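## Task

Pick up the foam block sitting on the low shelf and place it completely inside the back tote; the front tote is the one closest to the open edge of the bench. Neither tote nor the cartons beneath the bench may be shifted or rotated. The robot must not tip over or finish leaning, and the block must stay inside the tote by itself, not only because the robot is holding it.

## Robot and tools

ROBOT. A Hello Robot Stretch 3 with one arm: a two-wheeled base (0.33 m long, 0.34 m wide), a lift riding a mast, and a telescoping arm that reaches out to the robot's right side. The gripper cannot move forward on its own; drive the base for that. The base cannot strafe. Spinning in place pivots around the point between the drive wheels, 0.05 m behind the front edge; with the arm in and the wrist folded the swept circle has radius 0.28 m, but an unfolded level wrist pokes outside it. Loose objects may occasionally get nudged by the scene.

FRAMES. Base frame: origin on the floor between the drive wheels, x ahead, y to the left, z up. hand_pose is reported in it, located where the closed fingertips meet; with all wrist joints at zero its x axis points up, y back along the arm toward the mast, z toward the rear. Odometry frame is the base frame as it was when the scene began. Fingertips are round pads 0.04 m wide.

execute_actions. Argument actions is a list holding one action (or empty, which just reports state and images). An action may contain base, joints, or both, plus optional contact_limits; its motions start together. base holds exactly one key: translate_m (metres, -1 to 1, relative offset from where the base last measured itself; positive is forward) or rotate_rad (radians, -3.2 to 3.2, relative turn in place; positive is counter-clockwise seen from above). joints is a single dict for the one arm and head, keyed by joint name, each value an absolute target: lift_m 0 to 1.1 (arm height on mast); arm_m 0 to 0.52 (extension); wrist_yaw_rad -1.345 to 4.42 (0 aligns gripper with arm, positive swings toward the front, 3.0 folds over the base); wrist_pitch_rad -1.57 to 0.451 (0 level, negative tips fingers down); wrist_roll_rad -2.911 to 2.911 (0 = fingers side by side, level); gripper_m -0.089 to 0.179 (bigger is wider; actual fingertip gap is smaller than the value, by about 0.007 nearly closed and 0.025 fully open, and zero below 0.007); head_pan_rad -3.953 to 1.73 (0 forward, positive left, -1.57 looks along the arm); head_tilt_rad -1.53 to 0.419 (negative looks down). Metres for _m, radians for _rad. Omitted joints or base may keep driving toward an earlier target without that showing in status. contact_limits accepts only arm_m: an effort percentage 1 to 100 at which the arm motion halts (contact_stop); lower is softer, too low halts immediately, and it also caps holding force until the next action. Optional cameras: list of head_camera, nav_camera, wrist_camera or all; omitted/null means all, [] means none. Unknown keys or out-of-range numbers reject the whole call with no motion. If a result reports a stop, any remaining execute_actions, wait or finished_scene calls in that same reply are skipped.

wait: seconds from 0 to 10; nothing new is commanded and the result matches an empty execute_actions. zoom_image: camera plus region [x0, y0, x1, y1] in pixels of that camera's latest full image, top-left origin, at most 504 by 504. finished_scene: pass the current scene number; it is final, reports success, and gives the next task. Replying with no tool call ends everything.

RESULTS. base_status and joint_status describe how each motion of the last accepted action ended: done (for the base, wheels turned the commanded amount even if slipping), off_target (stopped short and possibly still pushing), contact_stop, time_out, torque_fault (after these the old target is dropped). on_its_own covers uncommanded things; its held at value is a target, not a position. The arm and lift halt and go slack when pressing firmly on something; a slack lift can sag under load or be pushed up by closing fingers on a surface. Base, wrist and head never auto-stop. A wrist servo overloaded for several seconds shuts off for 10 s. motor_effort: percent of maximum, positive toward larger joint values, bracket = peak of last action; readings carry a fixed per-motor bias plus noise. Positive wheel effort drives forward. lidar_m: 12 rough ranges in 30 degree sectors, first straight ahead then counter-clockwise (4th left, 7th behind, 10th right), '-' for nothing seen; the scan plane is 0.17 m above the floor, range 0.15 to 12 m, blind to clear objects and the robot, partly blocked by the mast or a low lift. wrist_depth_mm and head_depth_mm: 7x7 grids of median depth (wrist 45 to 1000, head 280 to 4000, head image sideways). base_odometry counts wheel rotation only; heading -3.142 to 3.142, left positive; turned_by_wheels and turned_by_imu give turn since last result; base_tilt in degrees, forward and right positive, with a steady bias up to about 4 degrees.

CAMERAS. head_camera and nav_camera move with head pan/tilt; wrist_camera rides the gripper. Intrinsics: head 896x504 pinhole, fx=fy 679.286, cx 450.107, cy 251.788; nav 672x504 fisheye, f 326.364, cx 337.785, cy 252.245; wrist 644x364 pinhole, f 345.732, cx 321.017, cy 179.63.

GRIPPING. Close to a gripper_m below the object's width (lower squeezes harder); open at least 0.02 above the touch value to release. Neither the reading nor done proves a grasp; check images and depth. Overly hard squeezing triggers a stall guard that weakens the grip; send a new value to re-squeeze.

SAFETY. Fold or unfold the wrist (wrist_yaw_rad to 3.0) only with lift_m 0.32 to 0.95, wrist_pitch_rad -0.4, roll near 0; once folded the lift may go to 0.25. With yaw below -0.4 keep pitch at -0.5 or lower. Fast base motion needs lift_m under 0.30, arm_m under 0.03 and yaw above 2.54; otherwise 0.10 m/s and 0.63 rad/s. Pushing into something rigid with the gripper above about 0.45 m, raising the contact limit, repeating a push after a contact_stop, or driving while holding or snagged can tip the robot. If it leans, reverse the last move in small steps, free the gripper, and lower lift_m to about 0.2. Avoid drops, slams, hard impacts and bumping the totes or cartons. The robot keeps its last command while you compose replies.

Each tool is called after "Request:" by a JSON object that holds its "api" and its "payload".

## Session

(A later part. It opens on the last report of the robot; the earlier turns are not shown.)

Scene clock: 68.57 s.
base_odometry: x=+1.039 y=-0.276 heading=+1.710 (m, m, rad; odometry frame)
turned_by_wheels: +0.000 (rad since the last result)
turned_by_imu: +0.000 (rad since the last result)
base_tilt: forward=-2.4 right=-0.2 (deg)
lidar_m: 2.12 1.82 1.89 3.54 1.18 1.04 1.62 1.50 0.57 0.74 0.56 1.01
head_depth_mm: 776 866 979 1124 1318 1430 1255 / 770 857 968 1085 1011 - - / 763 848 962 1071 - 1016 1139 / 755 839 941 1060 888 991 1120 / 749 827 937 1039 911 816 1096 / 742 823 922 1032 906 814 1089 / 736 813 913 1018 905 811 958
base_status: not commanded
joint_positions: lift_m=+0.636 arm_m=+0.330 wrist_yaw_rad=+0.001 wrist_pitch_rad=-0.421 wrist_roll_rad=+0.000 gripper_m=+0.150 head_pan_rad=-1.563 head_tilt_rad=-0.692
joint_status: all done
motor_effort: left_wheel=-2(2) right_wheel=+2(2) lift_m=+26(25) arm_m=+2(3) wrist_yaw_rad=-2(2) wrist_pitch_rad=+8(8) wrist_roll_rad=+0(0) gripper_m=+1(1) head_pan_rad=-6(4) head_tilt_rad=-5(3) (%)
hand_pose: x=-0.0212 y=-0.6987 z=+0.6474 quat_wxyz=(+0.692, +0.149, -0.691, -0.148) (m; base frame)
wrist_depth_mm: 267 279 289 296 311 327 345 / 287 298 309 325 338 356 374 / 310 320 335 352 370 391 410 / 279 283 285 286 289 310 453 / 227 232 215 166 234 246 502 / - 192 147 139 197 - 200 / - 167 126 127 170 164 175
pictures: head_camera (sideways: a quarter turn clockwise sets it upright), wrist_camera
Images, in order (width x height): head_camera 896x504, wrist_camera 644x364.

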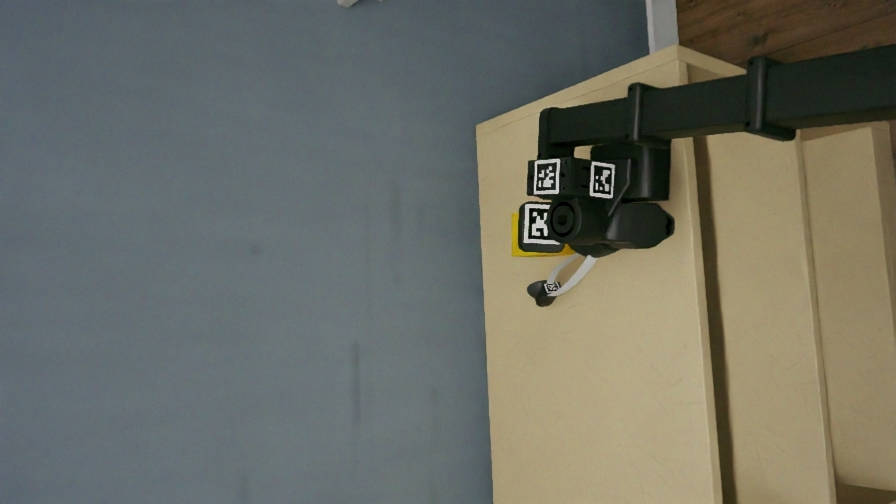

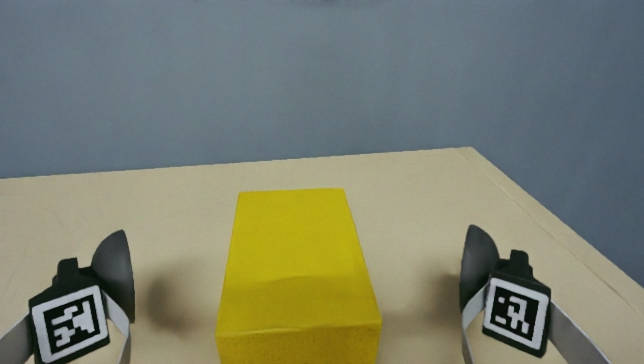

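Request:
{"api": "execute_actions", "payload": {"actions": [{"joints": {"gripper_m": 0.03}}], "cameras": ["head_camera", "wrist_camera"]}}

Scene clock: 70.87 s.
base_odometry: x=+1.039 y=-0.276 heading=+1.710 (m, m, rad; odometry frame)
turned_by_wheels: +0.000 (rad since the last result)
turned_by_imu: +0.000 (rad since the last result)
base_tilt: forward=-2.5 right=-0.1 (deg)
lidar_m: 2.12 1.82 1.88 3.54 1.18 1.04 1.62 1.50 0.57 0.74 0.56 1.00
head_depth_mm: 777 868 982 1125 1325 1429 1258 / 769 858 968 1094 1008 - - / 760 848 955 1072 - 1017 1133 / 753 838 944 1059 885 994 1119 / 746 829 930 1047 911 816 1092 / 738 820 922 1028 907 814 1090 / 734 814 912 1020 901 807 961
base_status: not commanded
joint_positions: lift_m=+0.636 arm_m=+0.330 wrist_yaw_rad=+0.001 wrist_pitch_rad=-0.421 wrist_roll_rad=+0.000 gripper_m=+0.031 head_pan_rad=-1.563 head_tilt_rad=-0.692
joint_status: all done
motor_effort: left_wheel=-2(2) right_wheel=+2(2) lift_m=+25(26) arm_m=+2(3) wrist_yaw_rad=-1(2) wrist_pitch_rad=+8(8) wrist_roll_rad=+0(0) gripper_m=-12(86) head_pan_rad=-5(5) head_tilt_rad=-4(4) (%)
hand_pose: x=-0.0212 y=-0.6987 z=+0.6474 quat_wxyz=(+0.692, +0.149, -0.691, -0.148) (m; base frame)
wrist_depth_mm: 267 276 290 302 313 328 342 / 288 296 312 322 339 354 379 / 305 320 335 349 366 390 411 / 279 282 285 285 289 307 455 / 228 230 195 163 244 236 505 / 192 196 137 138 - 200 200 / 166 165 125 125 161 172 172
pictures: head_camera (sideways: a quarter turn clockwise sets it upright), wrist_camera
Images, in order (width x height): head_camera 896x504, wrist_camera 644x364.

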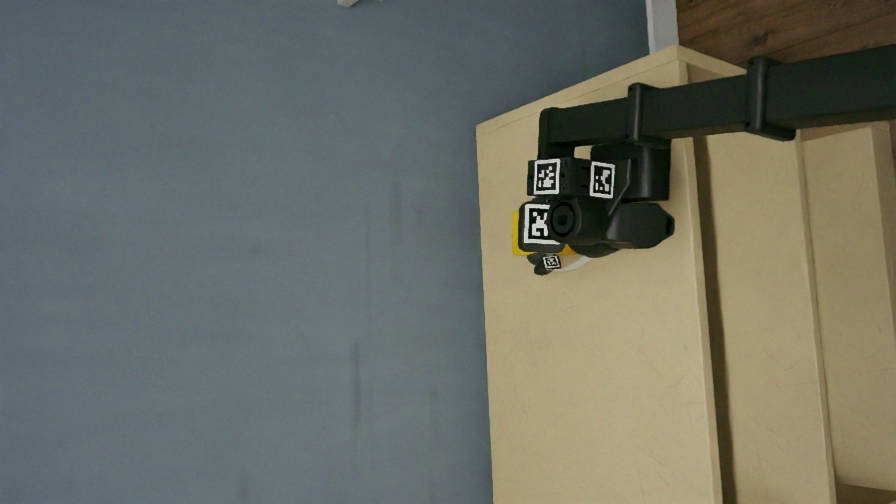

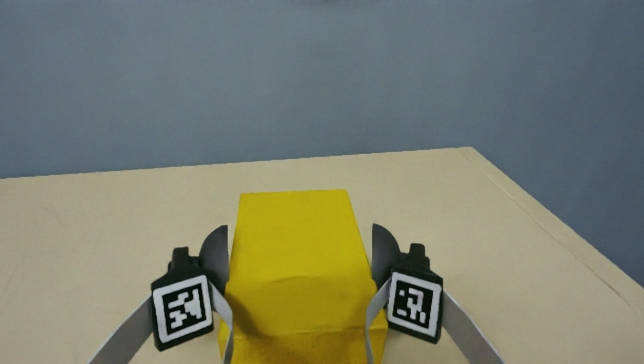

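Request:
{"api": "execute_actions", "payload": {"actions": [{"joints": {"lift_m": 0.72}}], "cameras": ["head_camera", "wrist_camera"]}}

Scene clock: 72.90 s.
base_odometry: x=+1.039 y=-0.276 heading=+1.710 (m, m, rad; odometry frame)
turned_by_wheels: +0.000 (rad since the last result)
turned_by_imu: +0.000 (rad since the last result)
base_tilt: forward=-2.6 right=-0.1 (deg)
lidar_m: 2.11 1.82 1.88 3.54 1.18 1.04 1.62 1.50 0.57 0.74 0.56 1.01
head_depth_mm: 778 865 978 1130 1324 1473 - / 769 857 966 1088 - 996 1097 / 762 850 956 1066 856 989 1141 / 754 842 948 1053 889 989 1122 / 748 829 937 1046 908 817 1091 / 741 820 926 1030 903 815 1093 / 731 816 913 1013 901 811 960
base_status: not commanded
joint_positions: lift_m=+0.720 arm_m=+0.330 wrist_yaw_rad=+0.001 wrist_pitch_rad=-0.421 wrist_roll_rad=+0.000 gripper_m=+0.031 head_pan_rad=-1.563 head_tilt_rad=-0.692
joint_status: all done
motor_effort: left_wheel=-2(2) right_wheel=+1(2) lift_m=+26(25) arm_m=+3(3) wrist_yaw_rad=-2(2) wrist_pitch_rad=+8(8) wrist_roll_rad=+0(0) gripper_m=-13(13) head_pan_rad=-6(5) head_tilt_rad=-4(4) (%)
hand_pose: x=-0.0212 y=-0.6987 z=+0.7314 quat_wxyz=(+0.692, +0.149, -0.691, -0.148) (m; base frame)
wrist_depth_mm: 268 277 287 298 312 328 338 / 286 301 306 322 338 354 374 / 310 319 337 355 367 386 410 / 334 348 359 374 406 433 454 / 360 368 251 164 377 482 514 / 296 303 137 138 - 324 583 / 257 253 125 125 250 262 683
pictures: head_camera (sideways: a quarter turn clockwise sets it upright), wrist_camera
Images, in order (width x height): head_camera 896x504, wrist_camera 644x364.

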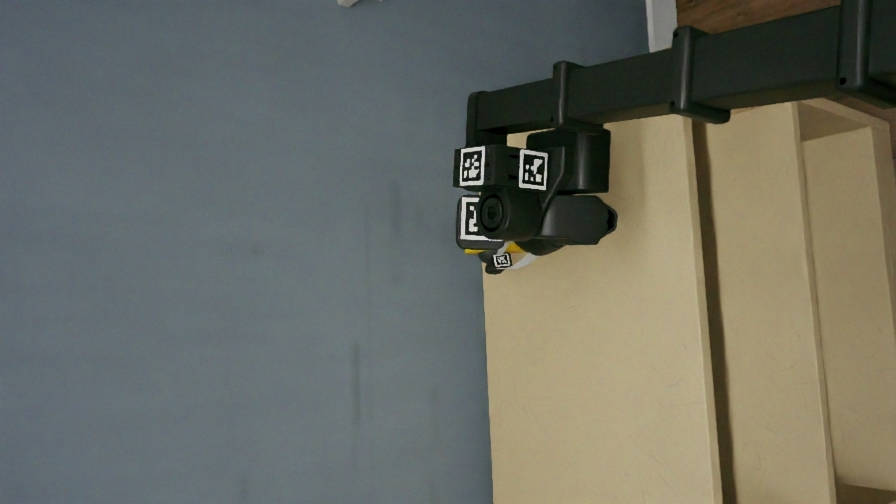

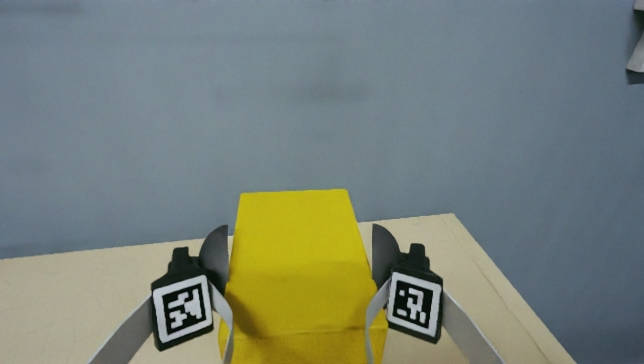

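Request:
{"api": "execute_actions", "payload": {"actions": [{"base": {"rotate_rad": -1.35}, "joints": {"arm_m": 0.0, "lift_m": 1.05, "head_pan_rad": -1.9, "head_tilt_rad": -0.35}}]}}

Scene clock: 84.33 s.
base_odometry: x=+1.039 y=-0.276 heading=+0.360 (m, m, rad; odometry frame)
turned_by_wheels: -1.350 (rad since the last result)
turned_by_imu: -1.347 (rad since the last result)
base_tilt: forward=-2.4 right=+0.0 (deg)
lidar_m: 0.88 0.56 1.01 2.11 2.00 2.32 2.28 1.04 1.23 1.62 1.18 0.57
head_depth_mm: 1560 1657 1772 1728 - - - / 1528 1624 1727 - - - - / 1495 1583 1678 - - - - / 1460 1541 1636 - - - - / 1425 1507 1591 1700 - - - / 1405 1487 1561 1655 - - - / 1375 1441 1519 1625 - - -
base_status: done
joint_positions: lift_m=+1.049 arm_m=+0.001 wrist_yaw_rad=+0.001 wrist_pitch_rad=-0.421 wrist_roll_rad=+0.000 gripper_m=+0.031 head_pan_rad=-1.893 head_tilt_rad=-0.359
joint_status: all done
joint sent to its limit — the command would take arm_m past its lower limit, so that joint was sent only as far as its limit.
motor_effort: left_wheel=+3(8) right_wheel=-3(7) lift_m=+26(27) arm_m=-3(4) wrist_yaw_rad=+0(1) wrist_pitch_rad=+7(8) wrist_roll_rad=+0(0) gripper_m=-12(12) head_pan_rad=-5(39) head_tilt_rad=+4(25) (%)
hand_pose: x=-0.0213 y=-0.3703 z=+1.0614 quat_wxyz=(+0.692, +0.148, -0.691, -0.148) (m; base frame)
wrist_depth_mm: - - - - - - - / - - - - - - - / - - - - - - - / - - - - - - - / - - - 164 - - - / - - 137 138 - - - / - - 125 125 - - -
pictures: head_camera (sideways: a quarter turn clockwise sets it upright), nav_camera (sideways: a quarter turn counterclockwise sets it upright), wrist_camera
Images, in order (width x height): head_camera 896x504, nav_camera 672x504, wrist_camera 644x364.

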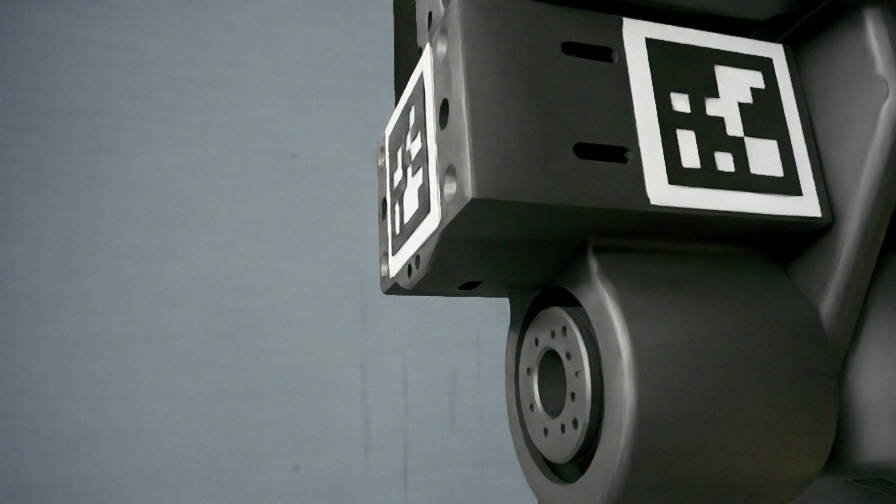

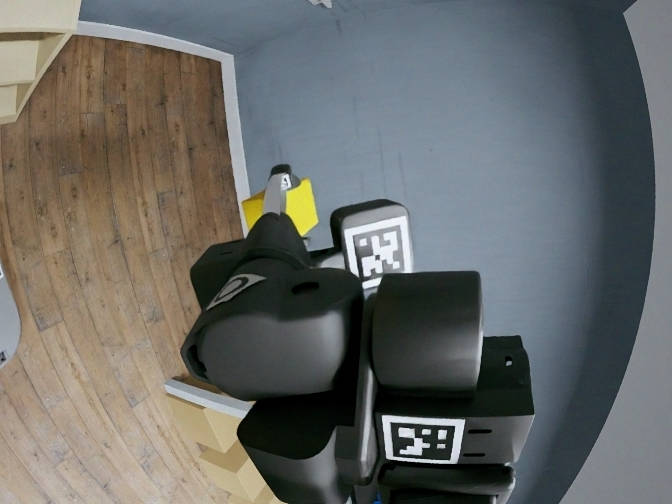

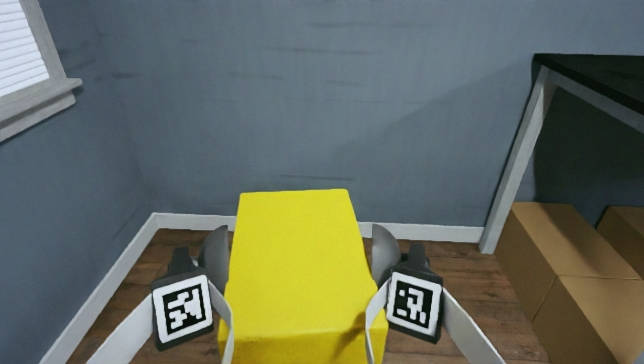

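Request:
{"api": "execute_actions", "payload": {"actions": [{"base": {"translate_m": -1.0}, "joints": {"lift_m": 0.9, "head_pan_rad": -2.2, "head_tilt_rad": -0.3}}], "cameras": ["head_camera", "nav_camera"]}}

Scene clock: 96.70 s.
base_odometry: x=+0.103 y=-0.629 heading=+0.360 (m, m, rad; odometry frame)
turned_by_wheels: +0.000 (rad since the last result)
turned_by_imu: -0.003 (rad since the last result)
base_tilt: forward=-2.5 right=-0.1 (deg)
lidar_m: 1.50 1.76 2.26 1.57 1.68 2.93 2.58 0.84 0.68 0.63 0.69 1.92
head_depth_mm: 1905 2047 2155 1620 1034 1728 1336 / 1798 1898 2025 1124 924 1826 1319 / 1685 1779 1887 1101 862 1704 1387 / 1592 1681 1775 1198 905 1631 1524 / 1507 1579 1663 1227 894 1763 1302 / 1424 1497 1576 1472 889 1479 1290 / 1359 1427 1492 1452 878 712 1428
base_status: done
joint_positions: lift_m=+0.900 arm_m=+0.001 wrist_yaw_rad=+0.001 wrist_pitch_rad=-0.421 wrist_roll_rad=+0.000 gripper_m=+0.031 head_pan_rad=-2.193 head_tilt_rad=-0.310
joint_status: all done
motor_effort: left_wheel=+3(4) right_wheel=-3(6) lift_m=+11(22) arm_m=-3(3) wrist_yaw_rad=+0(1) wrist_pitch_rad=+8(8) wrist_roll_rad=+0(0) gripper_m=-12(12) head_pan_rad=-4(37) head_tilt_rad=+4(10) (%)
hand_pose: x=-0.0213 y=-0.3703 z=+0.9124 quat_wxyz=(+0.692, +0.148, -0.691, -0.148) (m; base frame)
wrist_depth_mm: - - 710 735 762 789 630 / - 402 403 414 420 430 431 / - 454 452 438 436 431 425 / - - - - - - - / - - 342 164 - - - / - - 137 138 - - - / - - 125 125 878 838 926
pictures: head_camera (sideways: a quarter turn clockwise sets it upright), nav_camera (sideways: a quarter turn counterclockwise sets it upright)
Images, in order (width x height): head_camera 896x504, nav_camera 672x504.

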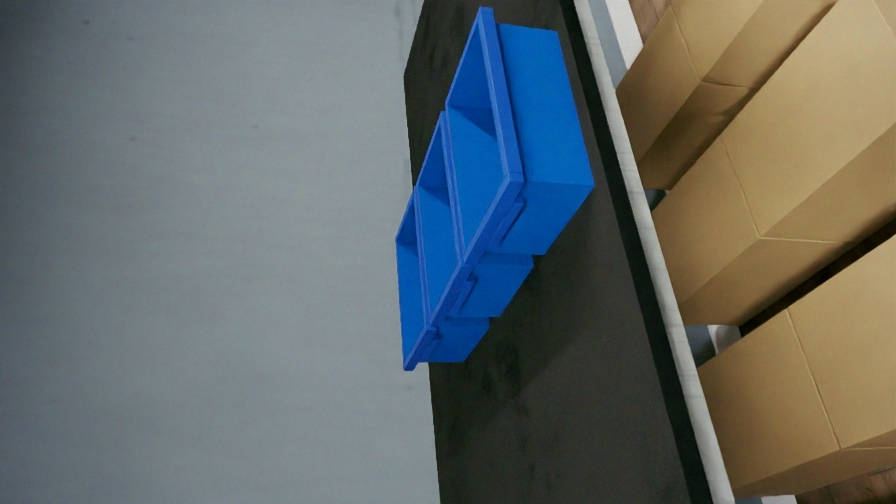

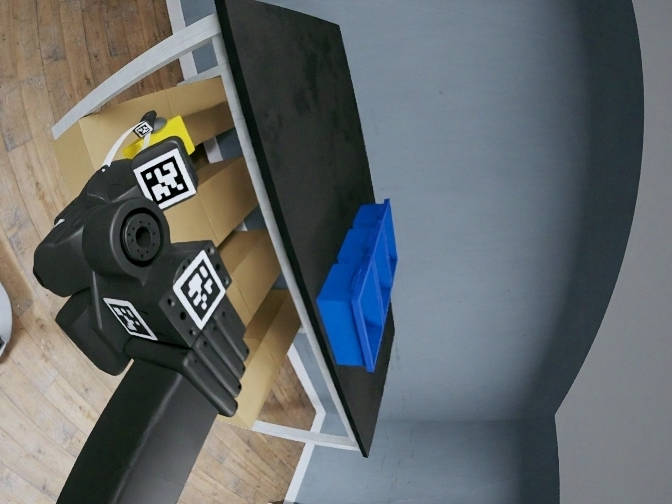

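Request:
{"api": "execute_actions", "payload": {"actions": [{"base": {"translate_m": -0.72}, "joints": {"lift_m": 1.1, "wrist_pitch_rad": -0.25}}], "cameras": ["nav_camera", "wrist_camera"]}}

Scene clock: 115.93 s.
base_odometry: x=-0.571 y=-0.883 heading=+0.361 (m, m, rad; odometry frame)
turned_by_wheels: +0.000 (rad since the last result)
turned_by_imu: -0.002 (rad since the last result)
base_tilt: forward=-2.5 right=-0.1 (deg)
lidar_m: 2.20 2.42 1.66 1.63 1.74 1.90 1.88 0.77 0.59 0.58 0.62 0.89
head_depth_mm: 1871 - - - 956 1037 1105 / 1734 - - - 913 - 1570 / 1628 - - - 917 - - / 1541 - - - - - - / 1452 - - - - - - / 1374 - - - - - - / 1313 - - - - - -
base_status: done
joint_positions: lift_m=+1.098 arm_m=+0.001 wrist_yaw_rad=+0.001 wrist_pitch_rad=-0.276 wrist_roll_rad=+0.000 gripper_m=+0.031 head_pan_rad=-2.193 head_tilt_rad=-0.310
joint_status: all done
joint sent to its limit — the command would take lift_m past its upper limit, so that joint was sent only as far as its limit.
motor_effort: left_wheel=+3(4) right_wheel=-2(5) lift_m=+25(27) arm_m=-3(4) wrist_yaw_rad=-1(1) wrist_pitch_rad=+9(11) wrist_roll_rad=+0(0) gripper_m=-12(12) head_pan_rad=-6(5) head_tilt_rad=+4(5) (%)
hand_pose: x=-0.0213 y=-0.3863 z=+1.1439 quat_wxyz=(+0.701, +0.098, -0.700, -0.097) (m; base frame)
wrist_depth_mm: - - - - - - - / - - - - - - - / - - 947 783 - - - / 779 801 570 551 799 810 826 / 595 550 287 164 607 615 634 / 480 487 137 137 - 498 494 / - - 125 125 - 432 436
pictures: nav_camera (sideways: a quarter turn counterclockwise sets it upright), wrist_camera
Images, in order (width x height): nav_camera 672x504, wrist_camera 644x364.

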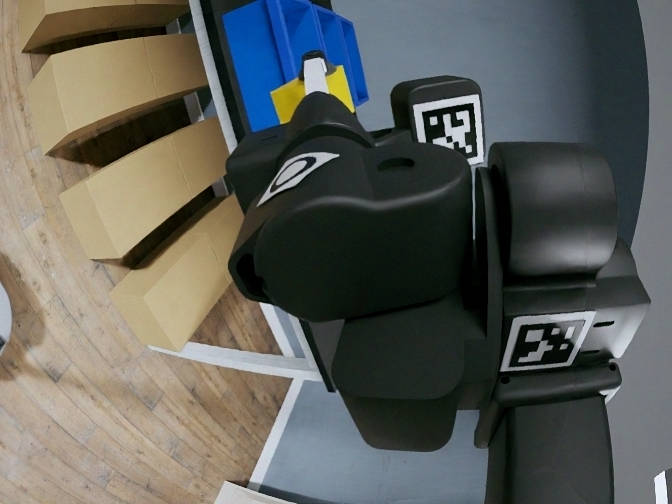

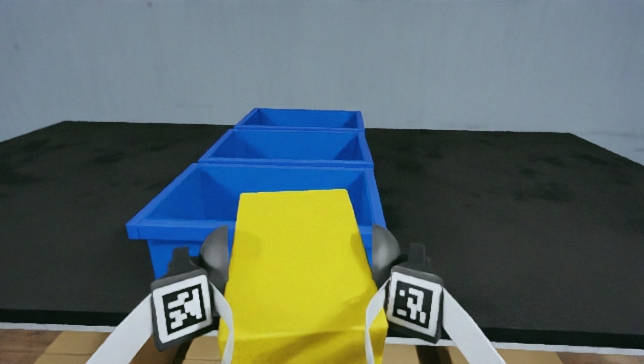

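Request:
{"api": "execute_actions", "payload": {"actions": [{"base": {"rotate_rad": -1.335}, "joints": {"head_pan_rad": 0.0, "head_tilt_rad": -0.9}}], "cameras": ["head_camera"]}}

Request:
{"api": "execute_actions", "payload": {"actions": [{"base": {"translate_m": 0.36}}], "cameras": ["head_camera"]}}

Scene clock: 127.30 s.
base_odometry: x=-0.571 y=-0.883 heading=-0.974 (m, m, rad; odometry frame)
turned_by_wheels: -1.335 (rad since the last result)
turned_by_imu: -1.331 (rad since the last result)
base_tilt: forward=-2.6 right=-0.2 (deg)
lidar_m: 0.61 0.69 2.20 2.23 2.55 1.63 1.64 1.95 1.89 1.88 0.75 0.58
head_depth_mm: 687 579 621 1391 1180 1135 1165 / 701 588 638 1683 1188 1223 1167 / 714 605 715 1521 1498 1283 1161 / 993 630 1522 1366 1232 1309 1158 / 985 741 1720 1373 1220 1301 1154 / 976 734 1586 1544 1387 1290 1149 / 970 760 1675 1361 1397 1281 1148
base_status: done
joint_positions: lift_m=+1.098 arm_m=+0.001 wrist_yaw_rad=+0.001 wrist_pitch_rad=-0.276 wrist_roll_rad=+0.000 gripper_m=+0.031 head_pan_rad=-0.007 head_tilt_rad=-0.889
joint_status: all done
motor_effort: left_wheel=+3(6) right_wheel=-3(5) lift_m=+25(25) arm_m=-3(3) wrist_yaw_rad=-1(1) wrist_pitch_rad=+9(9) wrist_roll_rad=+0(0) gripper_m=-12(12) head_pan_rad=+4(58) head_tilt_rad=-6(34) (%)
hand_pose: x=-0.0213 y=-0.3863 z=+1.1439 quat_wxyz=(+0.701, +0.098, -0.700, -0.097) (m; base frame)
wrist_depth_mm: - - - - - - - / - - - - - - - / - - - - - - - / 778 - - - - - - / 593 767 - 164 - - - / - - 137 137 - - - / - - 125 125 - - -
pictures: head_camera (sideways: a quarter turn clockwise sets it upright)
Images, in order (width x height): head_camera 896x504.

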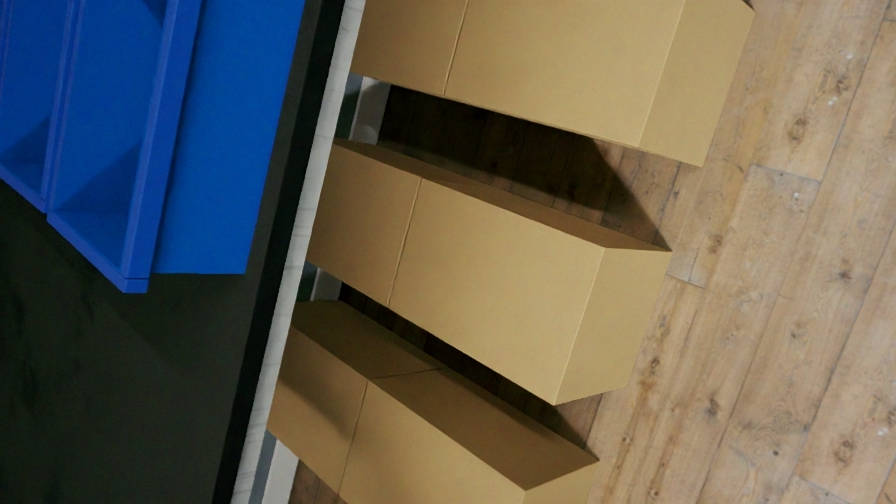

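Scene clock: 131.97 s.
base_odometry: x=-0.368 y=-1.181 heading=-0.974 (m, m, rad; odometry frame)
turned_by_wheels: +0.000 (rad since the last result)
turned_by_imu: +0.001 (rad since the last result)
base_tilt: forward=-2.5 right=+0.0 (deg)
lidar_m: 0.25 0.28 0.57 2.10 2.48 1.98 1.98 2.56 1.96 0.45 0.27 0.26
head_depth_mm: 745 599 449 486 351 396 921 / 772 606 461 496 373 1026 947 / 996 543 482 494 397 1262 1161 / 995 744 438 370 410 1021 990 / 984 739 592 371 433 1024 955 / 979 736 590 492 450 1021 1096 / 975 732 588 490 1133 1225 1148
base_status: done
joint_positions: lift_m=+1.098 arm_m=+0.001 wrist_yaw_rad=+0.001 wrist_pitch_rad=-0.276 wrist_roll_rad=+0.000 gripper_m=+0.031 head_pan_rad=-0.007 head_tilt_rad=-0.889
joint_status: not commanded
motor_effort: left_wheel=+3(8) right_wheel=-3(3) lift_m=+25(26) arm_m=-3(3) wrist_yaw_rad=-1(0) wrist_pitch_rad=+9(9) wrist_roll_rad=+0(0) gripper_m=-12(12) head_pan_rad=+4(5) head_tilt_rad=-5(6) (%)
hand_pose: x=-0.0213 y=-0.3863 z=+1.1439 quat_wxyz=(+0.701, +0.098, -0.700, -0.097) (m; base frame)
wrist_depth_mm: - - - - - - - / - - - - - - - / - - - - - - - / 789 786 797 - - - - / 599 598 359 164 - - - / 480 485 137 138 - - - / 399 394 125 126 - - -
pictures: head_camera (sideways: a quarter turn clockwise sets it upright)
Images, in order (width x height): head_camera 896x504.

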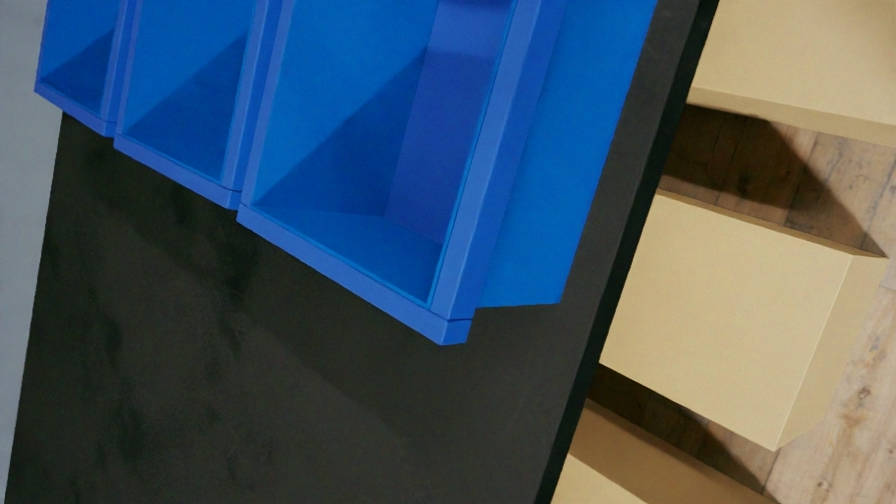

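Request:
{"api": "execute_actions", "payload": {"actions": [{"base": {"rotate_rad": 1.264}, "joints": {"head_pan_rad": -1.2, "head_tilt_rad": -0.7}}]}}

Scene clock: 135.57 s.
base_odometry: x=-0.368 y=-1.181 heading=+0.290 (m, m, rad; odometry frame)
turned_by_wheels: +1.264 (rad since the last result)
turned_by_imu: +1.260 (rad since the last result)
base_tilt: forward=-2.4 right=-0.1 (deg)
lidar_m: 2.10 2.21 2.03 1.97 2.05 2.10 1.97 0.34 0.27 0.25 0.25 0.34
head_depth_mm: 968 1032 650 468 488 334 370 / 1002 1078 655 483 499 358 384 / 1043 1122 821 474 456 384 980 / 1087 1151 816 619 359 406 974 / 1131 1180 812 615 496 435 971 / 1190 1179 805 612 494 446 1179 / 1230 1162 796 609 491 1096 1143
base_status: done
joint_positions: lift_m=+1.098 arm_m=+0.001 wrist_yaw_rad=+0.001 wrist_pitch_rad=-0.276 wrist_roll_rad=+0.000 gripper_m=+0.031 head_pan_rad=-1.193 head_tilt_rad=-0.705
joint_status: all done
motor_effort: left_wheel=-2(6) right_wheel=+2(5) lift_m=+25(25) arm_m=-3(3) wrist_yaw_rad=-1(1) wrist_pitch_rad=+10(9) wrist_roll_rad=+0(0) gripper_m=-12(12) head_pan_rad=-5(57) head_tilt_rad=+2(19) (%)
hand_pose: x=-0.0213 y=-0.3863 z=+1.1439 quat_wxyz=(+0.701, +0.098, -0.700, -0.097) (m; base frame)
wrist_depth_mm: 804 802 806 812 836 825 837 / 822 843 867 874 862 884 908 / 887 908 907 903 909 909 929 / 805 782 613 657 657 802 838 / 585 592 272 164 444 614 621 / 479 483 137 138 - 467 494 / 397 320 125 125 250 395 410
pictures: head_camera (sideways: a quarter turn clockwise sets it upright), nav_camera (sideways: a quarter turn counterclockwise sets it upright), wrist_camera
Images, in order (width x height): head_camera 896x504, nav_camera 672x504, wrist_camera 644x364.

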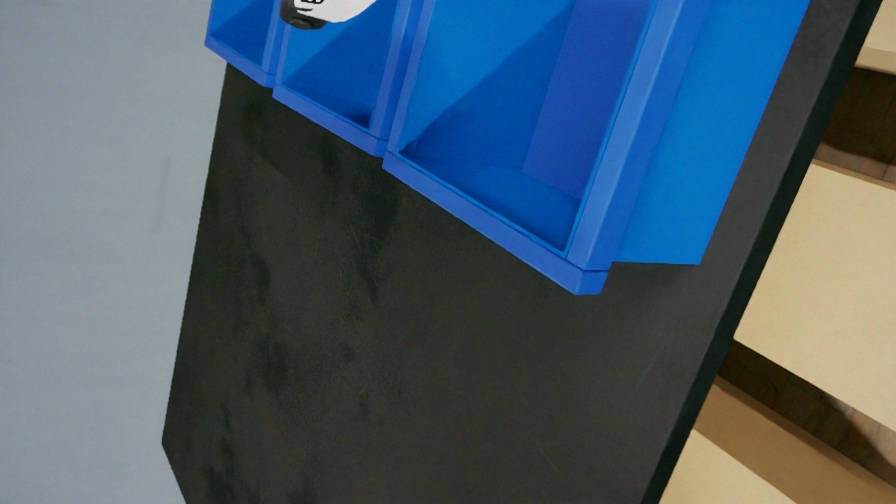

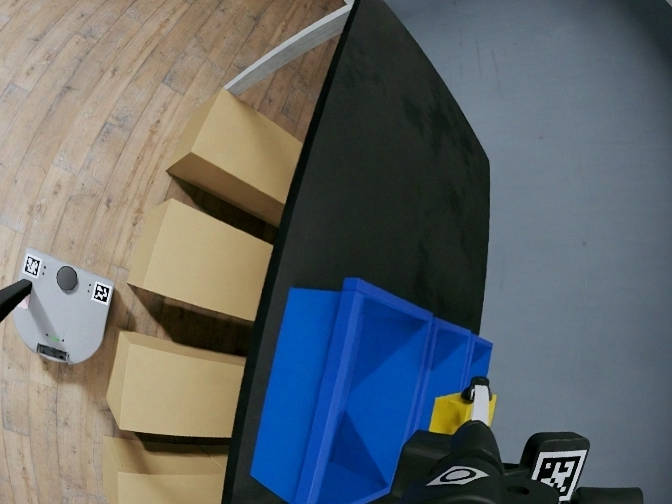

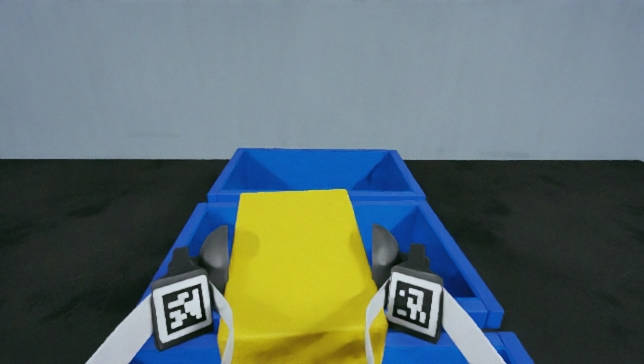

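Request:
{"api": "execute_actions", "payload": {"actions": [{"joints": {"arm_m": 0.38, "wrist_pitch_rad": -0.4, "head_pan_rad": -1.2, "head_tilt_rad": -0.35}}]}}

Scene clock: 143.37 s.
base_odometry: x=-0.368 y=-1.181 heading=+0.290 (m, m, rad; odometry frame)
turned_by_wheels: +0.000 (rad since the last result)
turned_by_imu: +0.000 (rad since the last result)
base_tilt: forward=-2.6 right=-0.1 (deg)
lidar_m: 2.10 2.22 2.04 1.97 2.05 2.10 1.96 0.34 0.26 0.24 0.25 0.34
head_depth_mm: 976 1017 1071 1106 647 442 447 / 1011 1058 1111 1153 656 456 462 / 1050 1103 1168 1202 822 462 448 / 1092 1149 1211 1242 816 594 347 / 1141 1195 1271 1269 806 592 467 / 1187 1253 1324 1248 798 587 464 / 1238 1304 1388 1231 790 583 461
base_status: not commanded
joint_positions: lift_m=+1.098 arm_m=+0.380 wrist_yaw_rad=+0.001 wrist_pitch_rad=-0.416 wrist_roll_rad=+0.000 gripper_m=+0.031 head_pan_rad=-1.193 head_tilt_rad=-0.359
joint_status: all done
motor_effort: left_wheel=-2(3) right_wheel=+2(2) lift_m=+25(25) arm_m=+1(2) wrist_yaw_rad=-1(1) wrist_pitch_rad=+6(9) wrist_roll_rad=+0(0) gripper_m=-12(12) head_pan_rad=-5(5) head_tilt_rad=+4(26) (%)
hand_pose: x=-0.0213 y=-0.7493 z=+1.1114 quat_wxyz=(+0.692, +0.147, -0.692, -0.146) (m; base frame)
wrist_depth_mm: 481 473 485 481 490 496 496 / 503 509 518 520 534 529 536 / 559 561 555 573 569 580 590 / 569 572 576 577 602 600 604 / 465 451 238 164 312 464 486 / 391 255 137 138 - 278 408 / 336 241 125 125 324 240 351
pictures: head_camera (sideways: a quarter turn clockwise sets it upright), nav_camera (sideways: a quarter turn counterclockwise sets it upright), wrist_camera
Images, in order (width x height): head_camera 896x504, nav_camera 672x504, wrist_camera 644x364.

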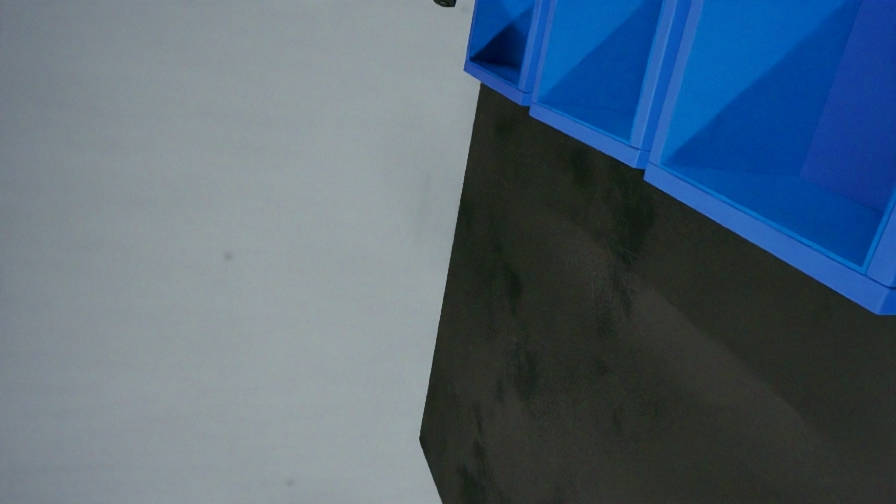

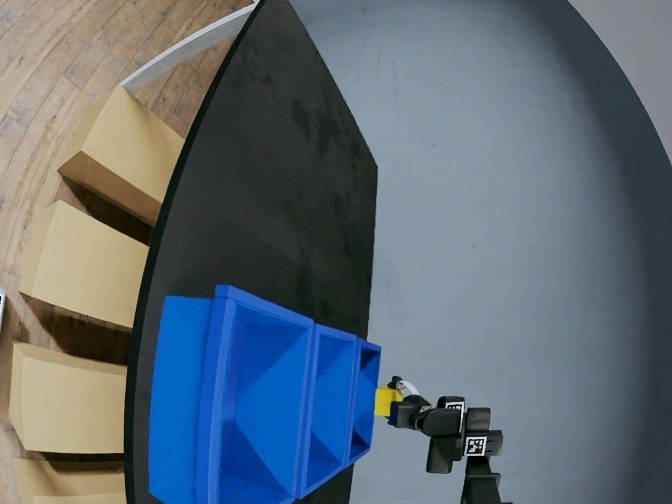

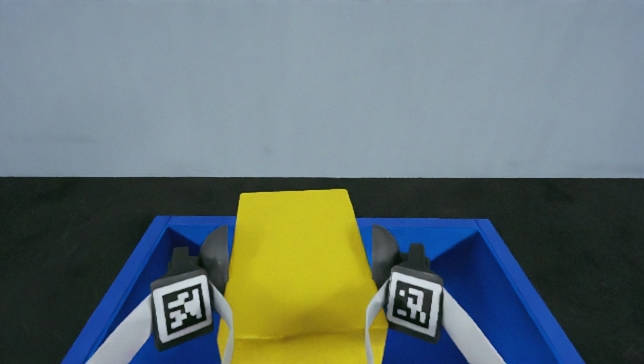

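Request:
{"api": "execute_actions", "payload": {"actions": [{"joints": {"arm_m": 0.445, "wrist_pitch_rad": -0.62}}], "cameras": ["nav_camera", "wrist_camera"]}}

Request:
{"api": "execute_actions", "payload": {"actions": [{"joints": {"arm_m": 0.48, "wrist_pitch_rad": -0.9}}], "cameras": ["nav_camera", "wrist_camera"]}}

Scene clock: 147.90 s.
base_odometry: x=-0.368 y=-1.181 heading=+0.290 (m, m, rad; odometry frame)
turned_by_wheels: +0.000 (rad since the last result)
turned_by_imu: +0.000 (rad since the last result)
base_tilt: forward=-2.5 right=-0.2 (deg)
lidar_m: 2.10 2.22 2.04 1.97 2.05 2.10 1.96 0.34 0.26 0.25 0.25 0.34
head_depth_mm: 975 1023 1070 1108 645 441 447 / 1011 1059 1104 1152 657 456 462 / 1049 1097 1160 1203 822 463 447 / 1094 1149 1211 1243 814 596 347 / 1136 1204 1266 1267 807 591 466 / 1187 1248 1332 1249 801 586 464 / 1245 1315 1390 1231 793 584 461
base_status: not commanded
joint_positions: lift_m=+1.098 arm_m=+0.445 wrist_yaw_rad=+0.001 wrist_pitch_rad=-0.632 wrist_roll_rad=+0.000 gripper_m=+0.031 head_pan_rad=-1.193 head_tilt_rad=-0.359
joint_status: all done
motor_effort: left_wheel=-2(2) right_wheel=+2(2) lift_m=+26(26) arm_m=+2(3) wrist_yaw_rad=-1(1) wrist_pitch_rad=+5(5) wrist_roll_rad=+0(0) gripper_m=-12(12) head_pan_rad=-4(5) head_tilt_rad=+4(4) (%)
hand_pose: x=-0.0214 y=-0.7822 z=+1.0662 quat_wxyz=(+0.672, +0.220, -0.672, -0.220) (m; base frame)
wrist_depth_mm: 450 450 446 456 454 459 462 / 494 494 507 508 503 506 511 / 467 475 475 484 498 496 512 / 401 248 247 243 254 257 427 / 348 250 220 164 274 256 372 / 193 232 137 137 - 256 201 / 175 244 125 125 272 240 182
pictures: nav_camera (sideways: a quarter turn counterclockwise sets it upright), wrist_camera
Images, in order (width x height): nav_camera 672x504, wrist_camera 644x364.

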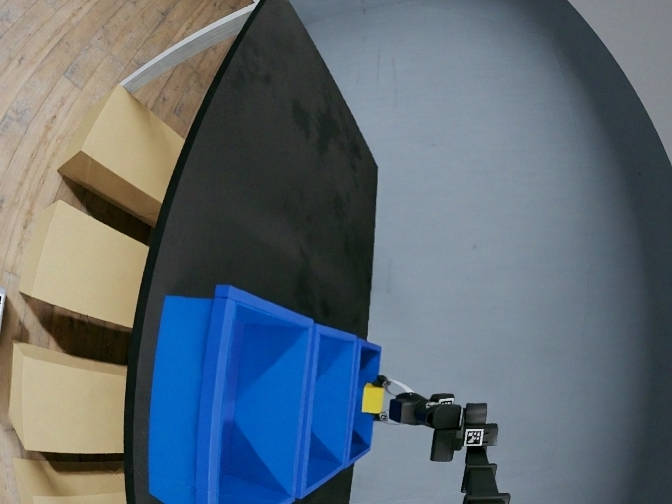

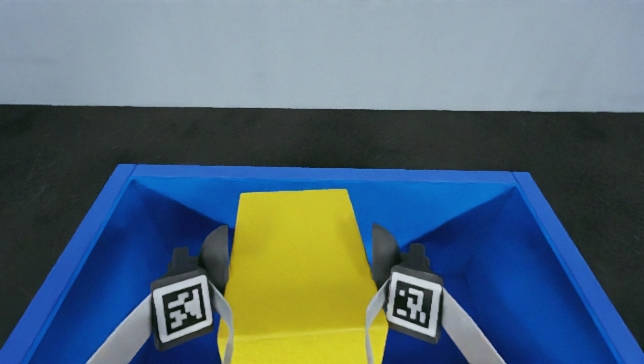

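Scene clock: 149.20 s.
base_odometry: x=-0.368 y=-1.181 heading=+0.290 (m, m, rad; odometry frame)
turned_by_wheels: +0.000 (rad since the last result)
turned_by_imu: +0.000 (rad since the last result)
base_tilt: forward=-2.5 right=-0.1 (deg)
lidar_m: 2.10 2.22 2.04 1.97 2.06 2.10 1.97 0.34 0.26 0.25 0.25 0.34
head_depth_mm: 975 1019 1072 1108 645 441 448 / 1012 1058 1111 1153 654 455 462 / 1048 1104 1156 1200 821 462 447 / 1089 1148 1210 1238 813 594 347 / 1139 1199 1270 1270 810 590 467 / 1183 1257 1331 1240 798 587 464 / 1239 1310 1400 1230 790 583 461
base_status: not commanded
joint_positions: lift_m=+1.098 arm_m=+0.480 wrist_yaw_rad=+0.001 wrist_pitch_rad=-0.906 wrist_roll_rad=+0.000 gripper_m=+0.031 head_pan_rad=-1.193 head_tilt_rad=-0.359
joint_status: all done
motor_effort: left_wheel=-2(3) right_wheel=+2(2) lift_m=+25(26) arm_m=+2(2) wrist_yaw_rad=+0(1) wrist_pitch_rad=+3(6) wrist_roll_rad=+0(0) gripper_m=-12(12) head_pan_rad=-5(4) head_tilt_rad=+4(4) (%)
hand_pose: x=-0.0215 y=-0.7637 z=+1.0204 quat_wxyz=(+0.636, +0.310, -0.635, -0.310) (m; base frame)
wrist_depth_mm: 385 394 395 407 411 420 425 / 331 202 201 204 207 210 379 / 183 227 236 236 236 227 203 / 179 251 282 268 294 254 182 / 179 254 219 164 285 253 174 / 181 238 136 138 - 251 173 / 182 229 125 126 235 236 172
pictures: nav_camera (sideways: a quarter turn counterclockwise sets it upright), wrist_camera
Images, in order (width x height): nav_camera 672x504, wrist_camera 644x364.

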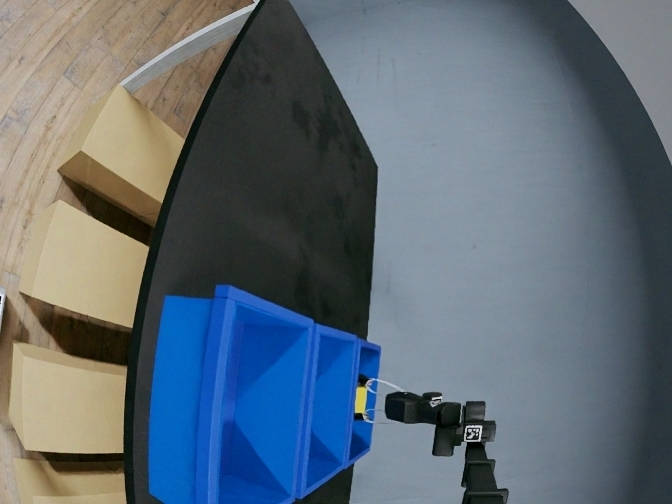

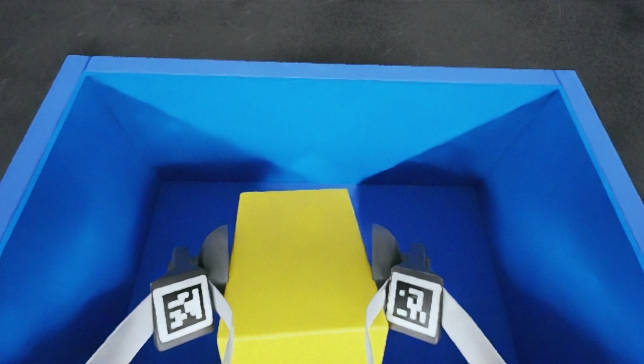

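Request:
{"api": "execute_actions", "payload": {"actions": [{"joints": {"arm_m": 0.5, "lift_m": 1.075}}], "cameras": ["nav_camera", "wrist_camera"]}}

Scene clock: 152.23 s.
base_odometry: x=-0.368 y=-1.181 heading=+0.290 (m, m, rad; odometry frame)
turned_by_wheels: +0.000 (rad since the last result)
turned_by_imu: +0.000 (rad since the last result)
base_tilt: forward=-2.6 right=-0.1 (deg)
lidar_m: 2.10 2.22 2.04 1.97 2.06 2.10 1.96 0.34 0.26 0.25 0.25 0.34
head_depth_mm: 975 1021 1070 1107 646 440 448 / 1009 1062 1110 1150 657 456 461 / 1049 1103 1159 1204 822 462 447 / 1090 1151 1210 1240 815 595 347 / 1133 1200 1262 1267 809 591 467 / 1180 1250 1329 1253 800 588 464 / 1241 1317 1399 1231 792 584 460
base_status: not commanded
joint_positions: lift_m=+1.075 arm_m=+0.500 wrist_yaw_rad=+0.001 wrist_pitch_rad=-0.907 wrist_roll_rad=+0.000 gripper_m=+0.031 head_pan_rad=-1.193 head_tilt_rad=-0.359
joint_status: all done
motor_effort: left_wheel=-2(2) right_wheel=+2(2) lift_m=+11(23) arm_m=+2(2) wrist_yaw_rad=-1(1) wrist_pitch_rad=+3(3) wrist_roll_rad=+0(0) gripper_m=-12(12) head_pan_rad=-5(5) head_tilt_rad=+4(3) (%)
hand_pose: x=-0.0215 y=-0.7835 z=+0.9975 quat_wxyz=(+0.636, +0.310, -0.635, -0.310) (m; base frame)
wrist_depth_mm: 353 359 369 377 375 380 393 / 168 170 172 175 174 177 177 / 177 204 204 203 204 204 174 / 179 235 244 233 255 238 175 / 179 240 208 164 257 250 174 / 181 224 137 137 - 234 173 / 181 210 125 126 213 221 172
pictures: nav_camera (sideways: a quarter turn counterclockwise sets it upright), wrist_camera
Images, in order (width x height): nav_camera 672x504, wrist_camera 644x364.

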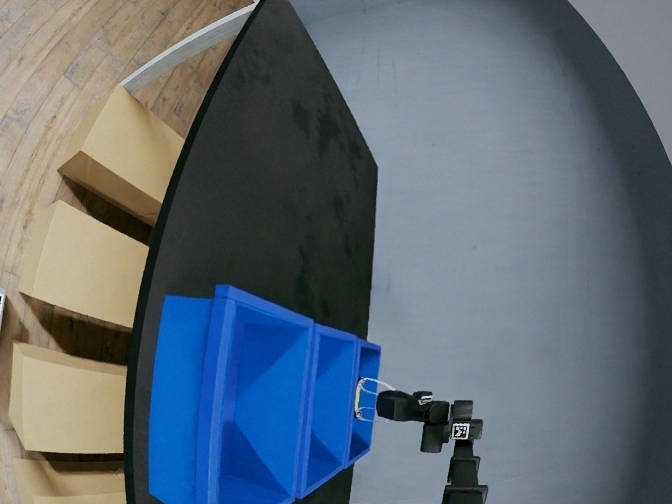

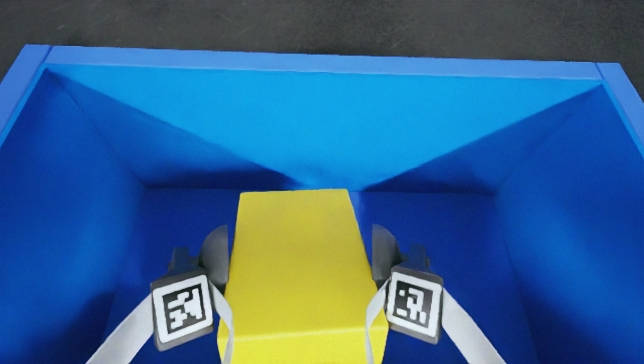

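Request:
{"api": "execute_actions", "payload": {"actions": [{"joints": {"lift_m": 1.06}}], "cameras": ["wrist_camera"]}}

Scene clock: 154.60 s.
base_odometry: x=-0.368 y=-1.181 heading=+0.290 (m, m, rad; odometry frame)
turned_by_wheels: +0.000 (rad since the last result)
turned_by_imu: +0.000 (rad since the last result)
base_tilt: forward=-2.5 right=-0.1 (deg)
lidar_m: 2.10 2.22 2.04 1.97 2.07 2.10 1.96 0.34 0.26 0.25 0.25 0.34
head_depth_mm: 972 1022 1071 1106 646 440 447 / 1010 1059 1116 1153 657 456 462 / 1052 1102 1163 1204 823 461 447 / 1091 1152 1208 1250 814 595 347 / 1134 1199 1269 1262 806 590 466 / 1188 1258 1327 1251 800 587 464 / 1239 1314 1402 1228 792 583 461
base_status: not commanded
joint_positions: lift_m=+1.060 arm_m=+0.500 wrist_yaw_rad=+0.001 wrist_pitch_rad=-0.907 wrist_roll_rad=+0.000 gripper_m=+0.031 head_pan_rad=-1.193 head_tilt_rad=-0.359
joint_status: all done
motor_effort: left_wheel=-2(2) right_wheel=+2(2) lift_m=+11(11) arm_m=+3(3) wrist_yaw_rad=+0(0) wrist_pitch_rad=+3(3) wrist_roll_rad=+0(0) gripper_m=-12(12) head_pan_rad=-5(4) head_tilt_rad=+4(4) (%)
hand_pose: x=-0.0215 y=-0.7835 z=+0.9824 quat_wxyz=(+0.636, +0.310, -0.635, -0.310) (m; base frame)
wrist_depth_mm: 247 158 161 351 353 358 366 / 164 170 169 169 169 170 164 / 179 203 205 204 205 204 175 / 179 236 245 234 250 239 174 / 179 229 202 164 241 236 174 / 180 214 137 137 - 222 173 / 181 199 125 125 202 208 173
pictures: wrist_camera
Images, in order (width x height): wrist_camera 644x364.

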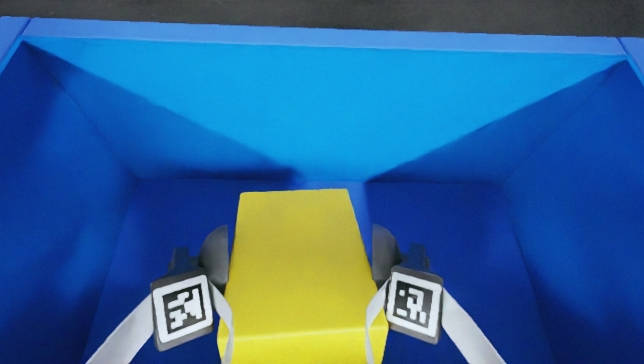

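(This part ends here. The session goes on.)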